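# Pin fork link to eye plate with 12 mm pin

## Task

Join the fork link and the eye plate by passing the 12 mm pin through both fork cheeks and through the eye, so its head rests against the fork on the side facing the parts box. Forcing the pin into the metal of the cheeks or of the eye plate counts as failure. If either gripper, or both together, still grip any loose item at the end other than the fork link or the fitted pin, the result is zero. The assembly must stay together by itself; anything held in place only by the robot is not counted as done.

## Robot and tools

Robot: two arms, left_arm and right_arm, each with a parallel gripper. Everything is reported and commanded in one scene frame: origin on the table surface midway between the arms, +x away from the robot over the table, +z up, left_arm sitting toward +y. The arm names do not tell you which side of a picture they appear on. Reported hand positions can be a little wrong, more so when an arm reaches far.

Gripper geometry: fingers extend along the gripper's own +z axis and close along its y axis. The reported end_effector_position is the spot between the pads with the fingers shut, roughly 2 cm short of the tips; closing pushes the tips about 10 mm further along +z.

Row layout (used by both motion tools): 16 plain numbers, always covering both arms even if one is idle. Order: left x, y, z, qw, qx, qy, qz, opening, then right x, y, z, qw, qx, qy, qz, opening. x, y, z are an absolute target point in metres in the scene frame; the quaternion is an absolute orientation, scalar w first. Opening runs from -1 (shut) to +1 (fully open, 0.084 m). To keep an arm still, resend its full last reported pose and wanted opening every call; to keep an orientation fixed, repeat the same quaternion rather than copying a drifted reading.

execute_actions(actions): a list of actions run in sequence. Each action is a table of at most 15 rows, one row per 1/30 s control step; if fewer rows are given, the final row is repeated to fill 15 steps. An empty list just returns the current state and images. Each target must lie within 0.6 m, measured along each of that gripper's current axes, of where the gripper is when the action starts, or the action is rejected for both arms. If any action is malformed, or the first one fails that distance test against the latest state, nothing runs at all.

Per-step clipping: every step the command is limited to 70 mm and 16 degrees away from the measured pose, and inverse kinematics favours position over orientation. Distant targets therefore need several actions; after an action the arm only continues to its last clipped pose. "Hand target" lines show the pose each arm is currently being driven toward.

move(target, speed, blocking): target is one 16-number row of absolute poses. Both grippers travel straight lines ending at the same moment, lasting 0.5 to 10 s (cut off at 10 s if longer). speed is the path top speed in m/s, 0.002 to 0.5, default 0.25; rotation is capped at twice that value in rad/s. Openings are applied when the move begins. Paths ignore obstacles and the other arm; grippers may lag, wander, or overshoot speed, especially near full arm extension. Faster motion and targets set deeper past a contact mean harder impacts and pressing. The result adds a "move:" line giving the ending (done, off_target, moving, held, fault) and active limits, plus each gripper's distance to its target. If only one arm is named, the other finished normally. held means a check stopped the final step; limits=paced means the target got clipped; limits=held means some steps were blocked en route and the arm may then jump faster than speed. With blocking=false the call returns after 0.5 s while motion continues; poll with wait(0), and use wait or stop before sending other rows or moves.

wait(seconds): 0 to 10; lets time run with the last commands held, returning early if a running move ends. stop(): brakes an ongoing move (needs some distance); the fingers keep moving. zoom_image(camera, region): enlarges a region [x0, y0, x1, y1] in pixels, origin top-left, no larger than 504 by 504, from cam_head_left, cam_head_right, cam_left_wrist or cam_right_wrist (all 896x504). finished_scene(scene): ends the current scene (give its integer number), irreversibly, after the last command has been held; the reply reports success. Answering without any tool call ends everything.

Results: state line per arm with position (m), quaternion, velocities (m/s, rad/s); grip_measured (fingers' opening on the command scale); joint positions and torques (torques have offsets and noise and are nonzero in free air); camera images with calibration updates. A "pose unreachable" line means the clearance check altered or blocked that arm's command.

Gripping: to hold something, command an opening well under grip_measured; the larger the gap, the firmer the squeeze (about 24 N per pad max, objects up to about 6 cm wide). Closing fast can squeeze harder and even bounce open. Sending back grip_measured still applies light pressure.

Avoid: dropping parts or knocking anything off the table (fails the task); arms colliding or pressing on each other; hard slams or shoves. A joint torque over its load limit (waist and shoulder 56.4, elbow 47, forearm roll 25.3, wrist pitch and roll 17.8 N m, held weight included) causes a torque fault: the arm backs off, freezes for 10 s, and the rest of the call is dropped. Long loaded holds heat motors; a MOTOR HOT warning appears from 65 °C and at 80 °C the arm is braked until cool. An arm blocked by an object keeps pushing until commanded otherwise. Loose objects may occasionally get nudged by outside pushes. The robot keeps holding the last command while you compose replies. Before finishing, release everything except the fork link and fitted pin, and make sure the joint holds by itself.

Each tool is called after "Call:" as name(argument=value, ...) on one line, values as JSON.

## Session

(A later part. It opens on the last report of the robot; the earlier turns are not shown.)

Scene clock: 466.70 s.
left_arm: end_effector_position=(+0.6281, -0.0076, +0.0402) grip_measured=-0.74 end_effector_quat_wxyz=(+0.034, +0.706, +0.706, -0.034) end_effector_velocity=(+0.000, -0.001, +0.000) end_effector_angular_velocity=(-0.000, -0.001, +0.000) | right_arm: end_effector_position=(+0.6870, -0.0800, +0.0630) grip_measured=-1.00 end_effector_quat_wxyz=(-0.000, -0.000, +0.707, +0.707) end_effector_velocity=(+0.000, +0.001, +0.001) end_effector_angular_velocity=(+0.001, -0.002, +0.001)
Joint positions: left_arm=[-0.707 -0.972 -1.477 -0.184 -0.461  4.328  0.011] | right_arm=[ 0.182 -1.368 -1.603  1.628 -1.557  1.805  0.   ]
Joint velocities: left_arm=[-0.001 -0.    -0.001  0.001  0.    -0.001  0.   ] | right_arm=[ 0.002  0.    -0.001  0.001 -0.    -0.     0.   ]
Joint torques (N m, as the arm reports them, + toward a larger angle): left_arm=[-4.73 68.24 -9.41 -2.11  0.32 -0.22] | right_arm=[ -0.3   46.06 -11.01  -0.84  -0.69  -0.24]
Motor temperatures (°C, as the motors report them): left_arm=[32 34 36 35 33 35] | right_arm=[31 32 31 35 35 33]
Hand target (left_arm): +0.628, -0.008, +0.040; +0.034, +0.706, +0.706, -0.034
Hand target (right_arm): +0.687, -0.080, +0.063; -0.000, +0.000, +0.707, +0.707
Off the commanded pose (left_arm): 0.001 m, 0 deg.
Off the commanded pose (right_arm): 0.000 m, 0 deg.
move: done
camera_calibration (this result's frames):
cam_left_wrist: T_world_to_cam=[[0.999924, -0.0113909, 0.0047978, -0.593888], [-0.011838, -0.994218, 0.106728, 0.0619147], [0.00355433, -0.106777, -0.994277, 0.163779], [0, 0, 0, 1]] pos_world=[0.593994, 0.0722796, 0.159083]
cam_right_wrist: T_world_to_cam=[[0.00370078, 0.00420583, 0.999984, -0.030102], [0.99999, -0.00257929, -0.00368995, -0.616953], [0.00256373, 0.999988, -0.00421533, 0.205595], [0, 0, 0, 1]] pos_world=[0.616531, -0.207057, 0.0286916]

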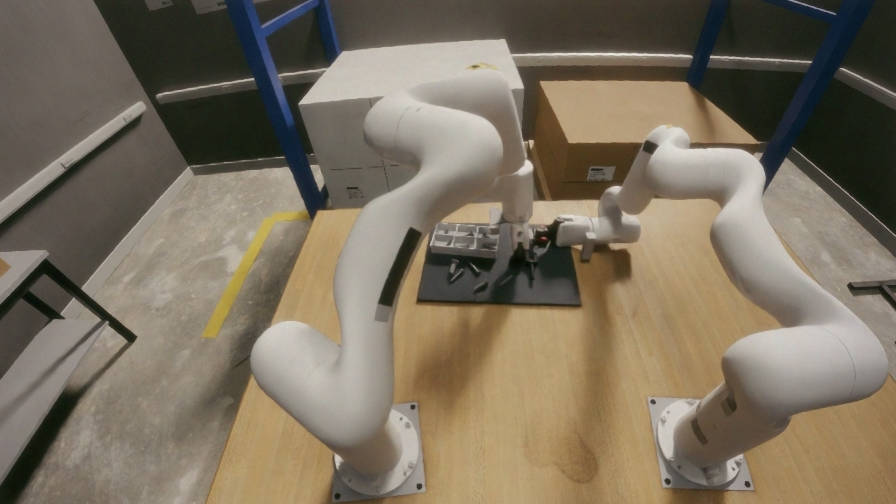

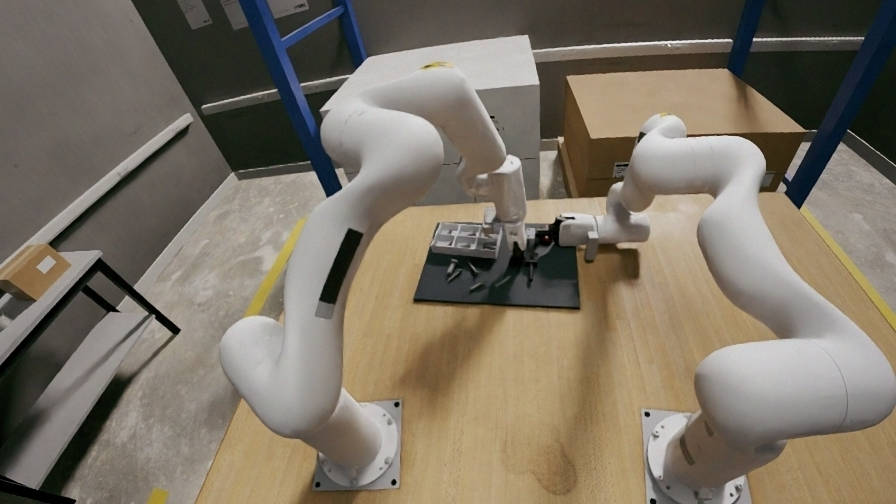

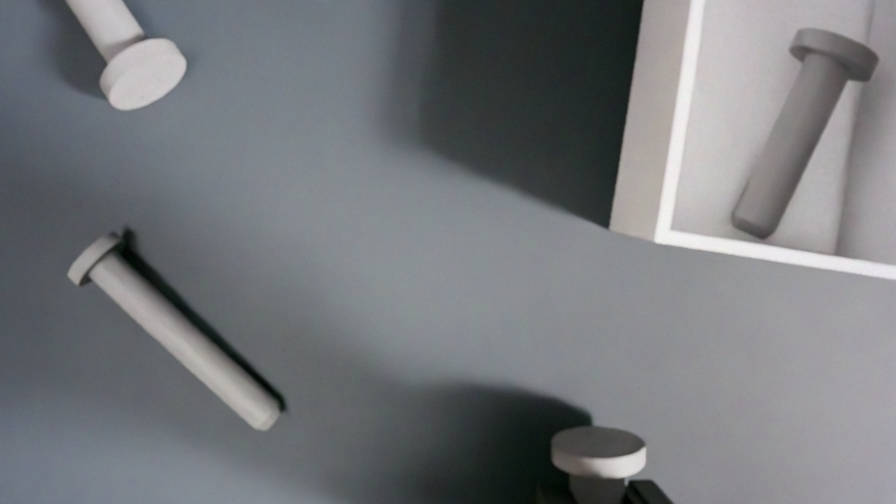

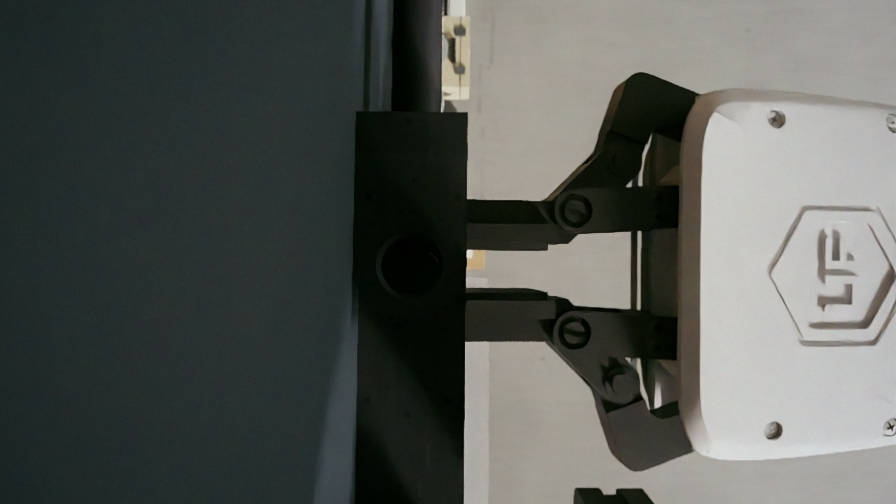

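Call:
move(target=[0.6277,-0.005,0.041,0.0339,0.706,0.706,-0.0339,-1,0.687,-0.08,0.063,0,0,0.707,0.707,-1], speed=0.004)

Call:
zoom_image(camera="cam_right_wrist", region=[350,200,490,330])

Call:
move(target=[0.6277,-0.009,0.041,0.0339,0.706,0.706,-0.0339,-1,0.687,-0.08,0.063,0,0,0.707,0.707,-1], speed=0.003)

Scene clock: 471.43 s.
left_arm: end_effector_position=(+0.6277, -0.0051, +0.0410) grip_measured=-0.74 end_effector_quat_wxyz=(+0.034, +0.706, +0.706, -0.034) end_effector_velocity=(-0.000, +0.001, +0.000) end_effector_angular_velocity=(-0.000, +0.001, +0.001) | right_arm: end_effector_position=(+0.6870, -0.0800, +0.0630) grip_measured=-1.00 end_effector_quat_wxyz=(-0.000, -0.000, +0.707, +0.707) end_effector_velocity=(-0.000, +0.000, -0.000) end_effector_angular_velocity=(-0.000, +0.000, +0.001)
Joint positions: left_arm=[-0.704 -0.968 -1.471 -0.186 -0.46   4.332  0.011] | right_arm=[ 0.182 -1.368 -1.603  1.628 -1.557  1.805  0.   ]
Joint velocities: left_arm=[ 0.001  0.001  0.002 -0.001 -0.001  0.001  0.   ] | right_arm=[ 0.001 -0.001 -0.    -0.001 -0.     0.     0.   ]
Joint torques (N m, as the arm reports them, + toward a larger angle): left_arm=[ 6.39 71.52 -9.6  -0.94  0.38 -0.21] | right_arm=[  0.77  46.17 -10.01  -1.39  -0.73  -0.01]
Motor temperatures (°C, as the motors report them): left_arm=[32 34 36 35 33 35] | right_arm=[31 32 31 35 35 33]
Hand target (left_arm): +0.628, -0.005, +0.041; +0.034, +0.706, +0.706, -0.034
Hand target (right_arm): +0.687, -0.080, +0.063; -0.000, +0.000, +0.707, +0.707
Off the commanded pose (left_arm): 0.000 m, 0 deg.
Off the commanded pose (right_arm): 0.000 m, 0 deg.
move: done
camera_calibration (this result's frames):
cam_left_wrist: T_world_to_cam=[[0.999921, -0.0117696, 0.00443333, -0.59344], [-0.0121754, -0.99422, 0.106666, 0.0645614], [0.0031523, -0.106712, -0.994285, 0.165099], [0, 0, 0, 1]] pos_world=[0.593659, 0.0748217, 0.1599]
cam_right_wrist: T_world_to_cam=[[0.00370087, 0.00420585, 0.999984, -0.030102], [0.99999, -0.00257931, -0.00369004, -0.616953], [0.00256375, 0.999988, -0.00421535, 0.205595], [0, 0, 0, 1]] pos_world=[0.616531, -0.207057, 0.0286916]

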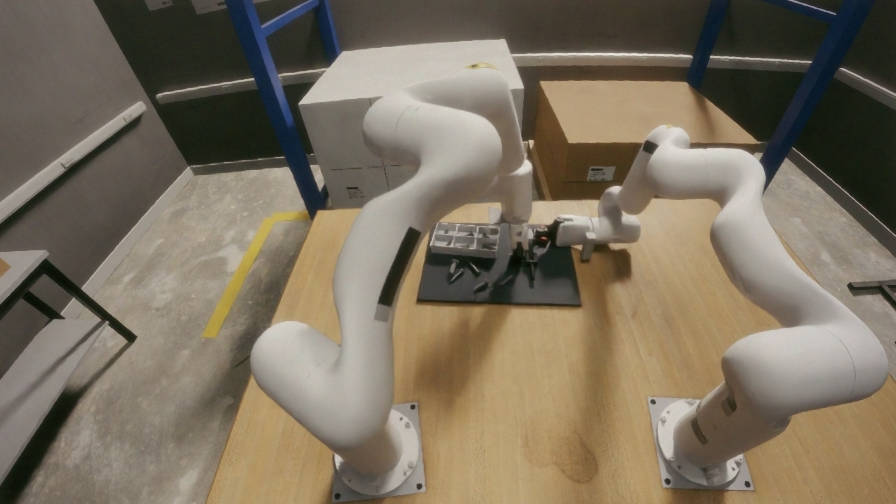

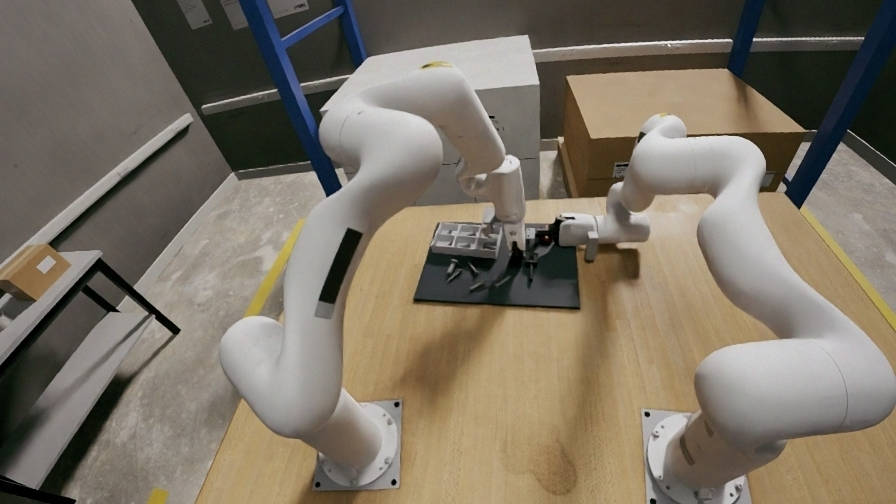

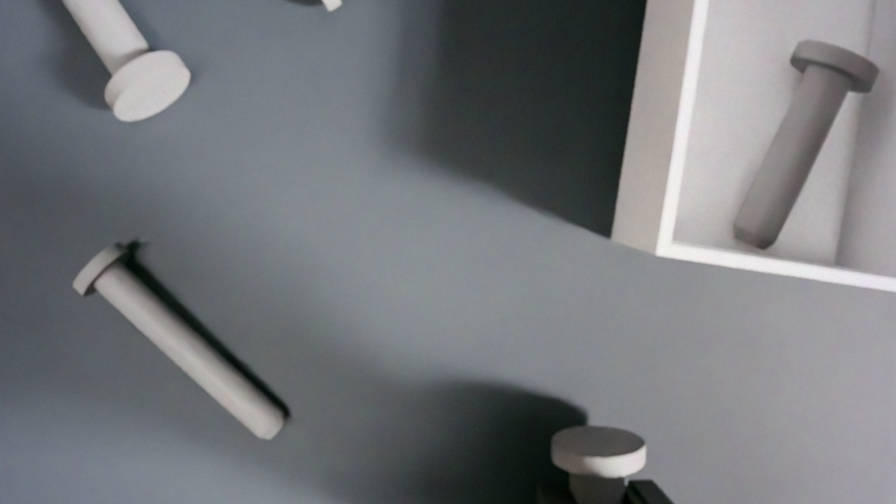

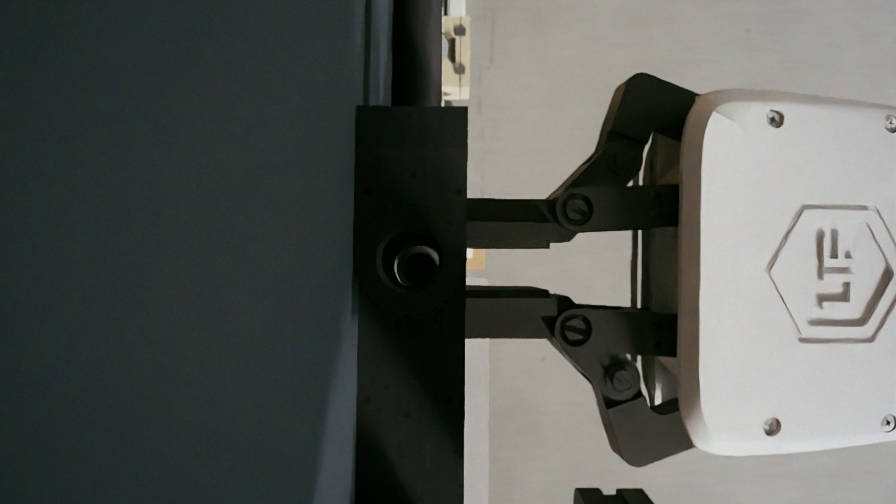

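Region (350, 200, 490, 330) of cam_right_wrist's 896x504 image, scaled by 3.600, with more detail than that image has; it fills the top 468 rows of this view, and the rest is white.

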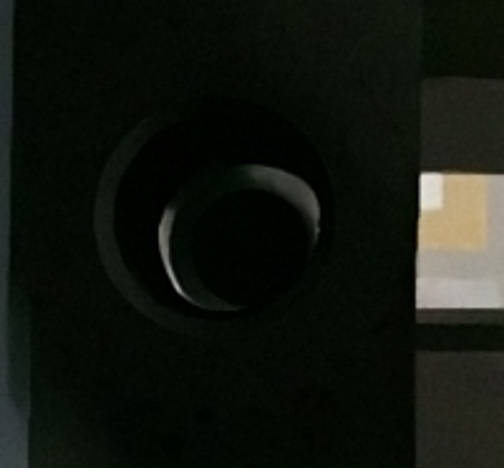

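Scene clock: 472.97 s.
left_arm: end_effector_position=(+0.6275, -0.0088, +0.0408) grip_measured=-0.74 end_effector_quat_wxyz=(+0.034, +0.706, +0.706, -0.034) end_effector_velocity=(-0.000, -0.001, +0.000) end_effector_angular_velocity=(-0.001, +0.001, +0.002) | right_arm: end_effector_position=(+0.6870, -0.0800, +0.0630) grip_measured=-1.00 end_effector_quat_wxyz=(-0.000, +0.000, +0.707, +0.707) end_effector_velocity=(+0.000, -0.001, +0.000) end_effector_angular_velocity=(+0.000, +0.000, -0.001)
Joint positions: left_arm=[-0.709 -0.972 -1.478 -0.184 -0.464  4.325  0.011] | right_arm=[ 0.182 -1.368 -1.603  1.628 -1.557  1.805  0.   ]
Joint velocities: left_arm=[-0.    -0.    -0.001 -0.002 -0.002 -0.001 -0.   ] | right_arm=[-0.001  0.001  0.002  0.    -0.    -0.     0.   ]
Joint torques (N m, as the arm reports them, + toward a larger angle): left_arm=[  4.82  73.1  -10.98  -0.56   0.79  -0.29] | right_arm=[  0.58  46.79 -10.51  -1.6   -0.96   0.  ]
Motor temperatures (°C, as the motors report them): left_arm=[32 34 36 35 33 35] | right_arm=[31 32 31 35 35 33]
Hand target (left_arm): +0.628, -0.009, +0.041; +0.034, +0.706, +0.706, -0.034
Hand target (right_arm): +0.687, -0.080, +0.063; +0.000, +0.000, +0.707, +0.707
Off the commanded pose (left_arm): 0.000 m, 0 deg.
Off the commanded pose (right_arm): 0.000 m, 0 deg.
move: done
camera_calibration (this result's frames):
cam_left_wrist: T_world_to_cam=[[0.999923, -0.0117646, 0.00391743, -0.593336], [-0.0121147, -0.99425, 0.106393, 0.0608527], [0.00264323, -0.106432, -0.994316, 0.164908], [0, 0, 0, 1]] pos_world=[0.593592, 0.071074, 0.15982]
cam_right_wrist: T_world_to_cam=[[0.00370083, 0.00420581, 0.999984, -0.030102], [0.99999, -0.00257942, -0.00369001, -0.616953], [0.00256386, 0.999988, -0.00421531, 0.205595], [0, 0, 0, 1]] pos_world=[0.616531, -0.207057, 0.0286916]

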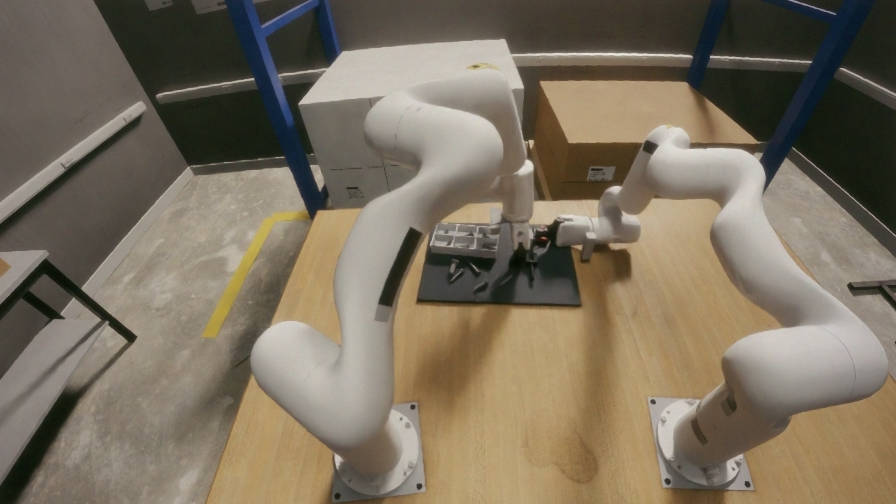

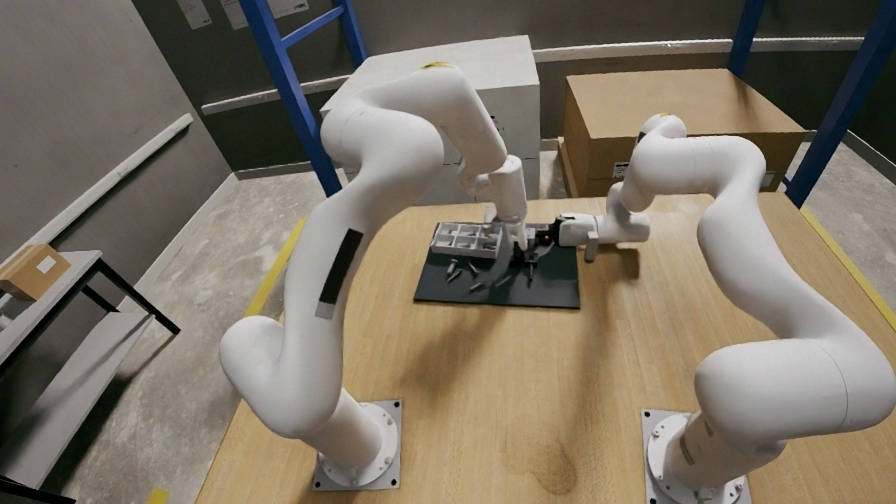

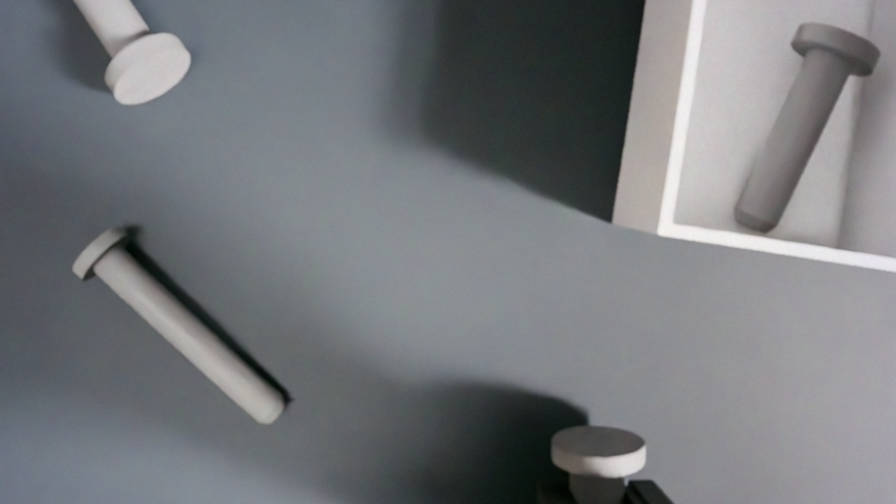

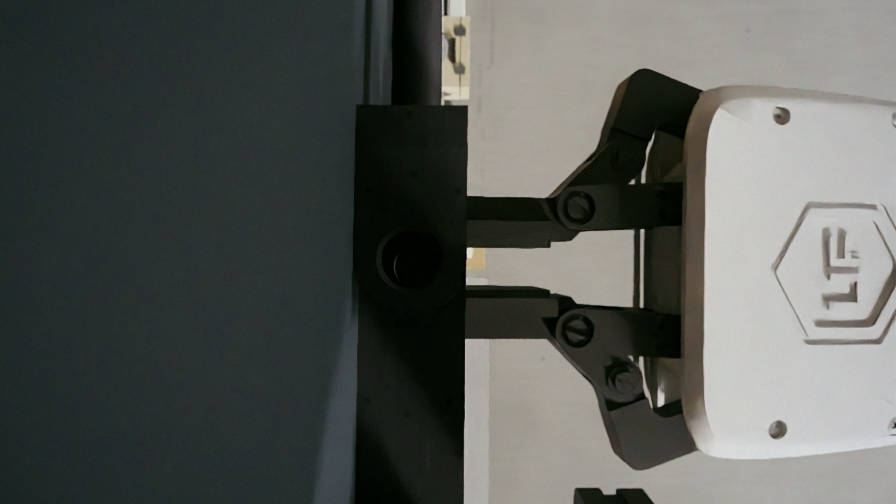

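Call:
move(target=[0.6277,-0.016,0.041,0.0339,0.706,0.706,-0.0339,-1,0.687,-0.08,0.063,0,0,0.707,0.707,-1], speed=0.003)

Scene clock: 476.23 s.
left_arm: end_effector_position=(+0.6282, -0.0131, +0.0408) grip_measured=-0.74 end_effector_quat_wxyz=(+0.032, +0.706, +0.707, -0.034) end_effector_velocity=(+0.001, -0.000, +0.001) end_effector_angular_velocity=(-0.000, +0.001, +0.002) | right_arm: end_effector_position=(+0.6870, -0.0800, +0.0630) grip_measured=-1.00 end_effector_quat_wxyz=(+0.000, -0.000, +0.707, +0.707) end_effector_velocity=(+0.001, -0.001, +0.000) end_effector_angular_velocity=(-0.000, -0.001, -0.001)
Joint positions: left_arm=[-0.714 -0.979 -1.493 -0.179 -0.473  4.313  0.011] | right_arm=[ 0.182 -1.368 -1.603  1.628 -1.557  1.805  0.   ]
Joint velocities: left_arm=[ 0.001  0.    -0.002 -0.    -0.003 -0.002 -0.   ] | right_arm=[-0.001  0.    -0.001 -0.     0.     0.     0.   ]
Joint torques (N m, as the arm reports them, + toward a larger angle): left_arm=[-30.07  72.74 -19.18  -8.07   4.73  -0.81] | right_arm=[ -0.15  44.4  -10.27  -1.36  -0.75  -0.14]
Motor temperatures (°C, as the motors report them): left_arm=[32 34 37 35 33 35] | right_arm=[31 32 31 35 35 33]
Hand target (left_arm): +0.628, -0.016, +0.041; +0.034, +0.706, +0.706, -0.034
Hand target (right_arm): +0.687, -0.080, +0.063; +0.000, +0.000, +0.707, +0.707
Off the commanded pose (left_arm): 0.003 m, 0 deg.
Off the commanded pose (right_arm): 0.000 m, 0 deg.
move: done
camera_calibration (this result's frames):
cam_left_wrist: T_world_to_cam=[[0.99995, -0.00996747, 0.00123734, -0.59398], [-0.0100422, -0.994493, 0.104322, 0.0553176], [0.000190698, -0.104329, -0.994543, 0.165974], [0, 0, 0, 1]] pos_world=[0.594474, 0.0664083, 0.160032]
cam_right_wrist: T_world_to_cam=[[0.0037007, 0.00420595, 0.999984, -0.0301019], [0.99999, -0.00257932, -0.00368987, -0.616953], [0.00256376, 0.999988, -0.00421545, 0.205595], [0, 0, 0, 1]] pos_world=[0.616531, -0.207057, 0.0286916]

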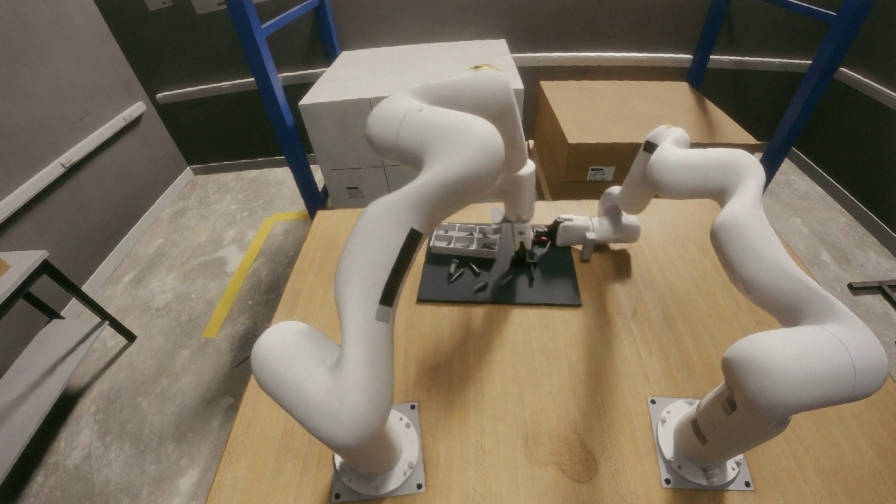

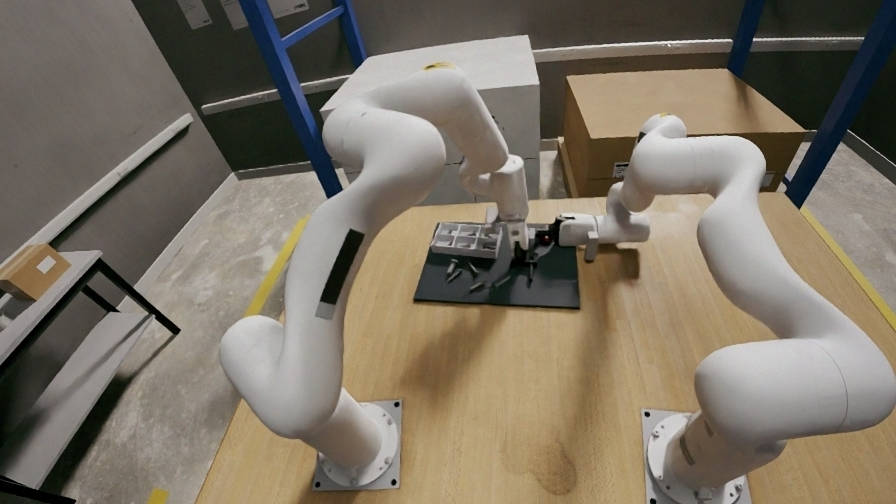

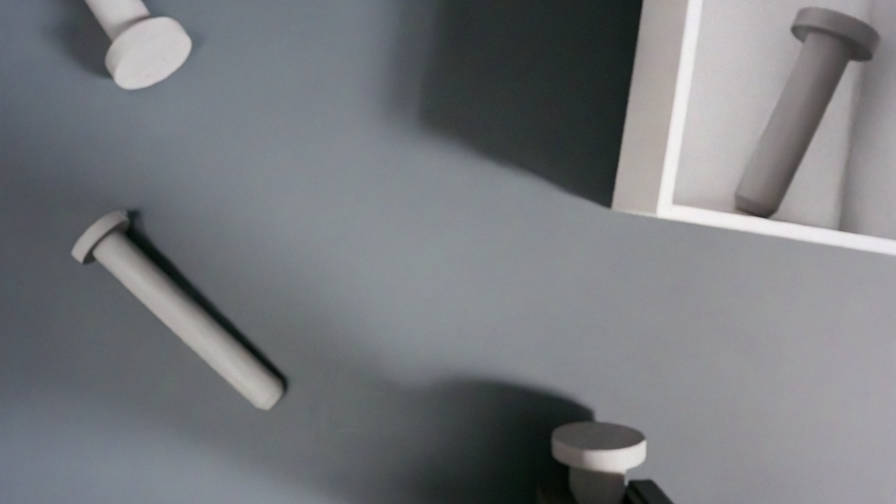

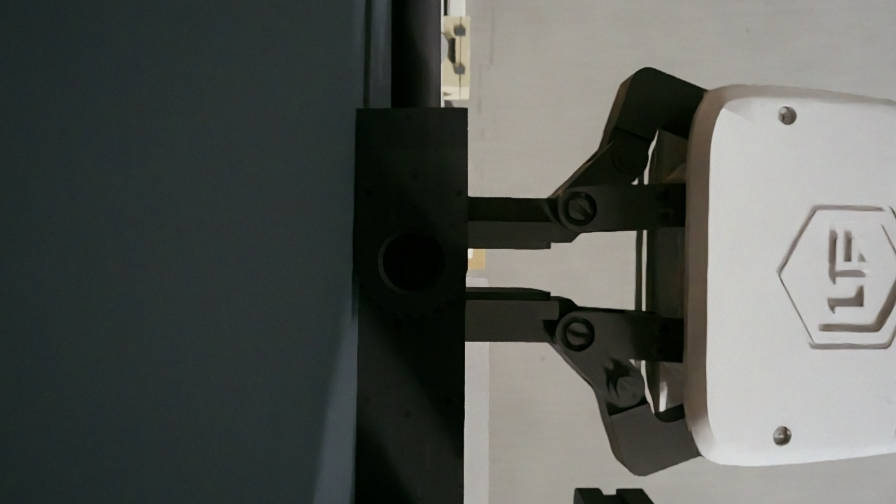

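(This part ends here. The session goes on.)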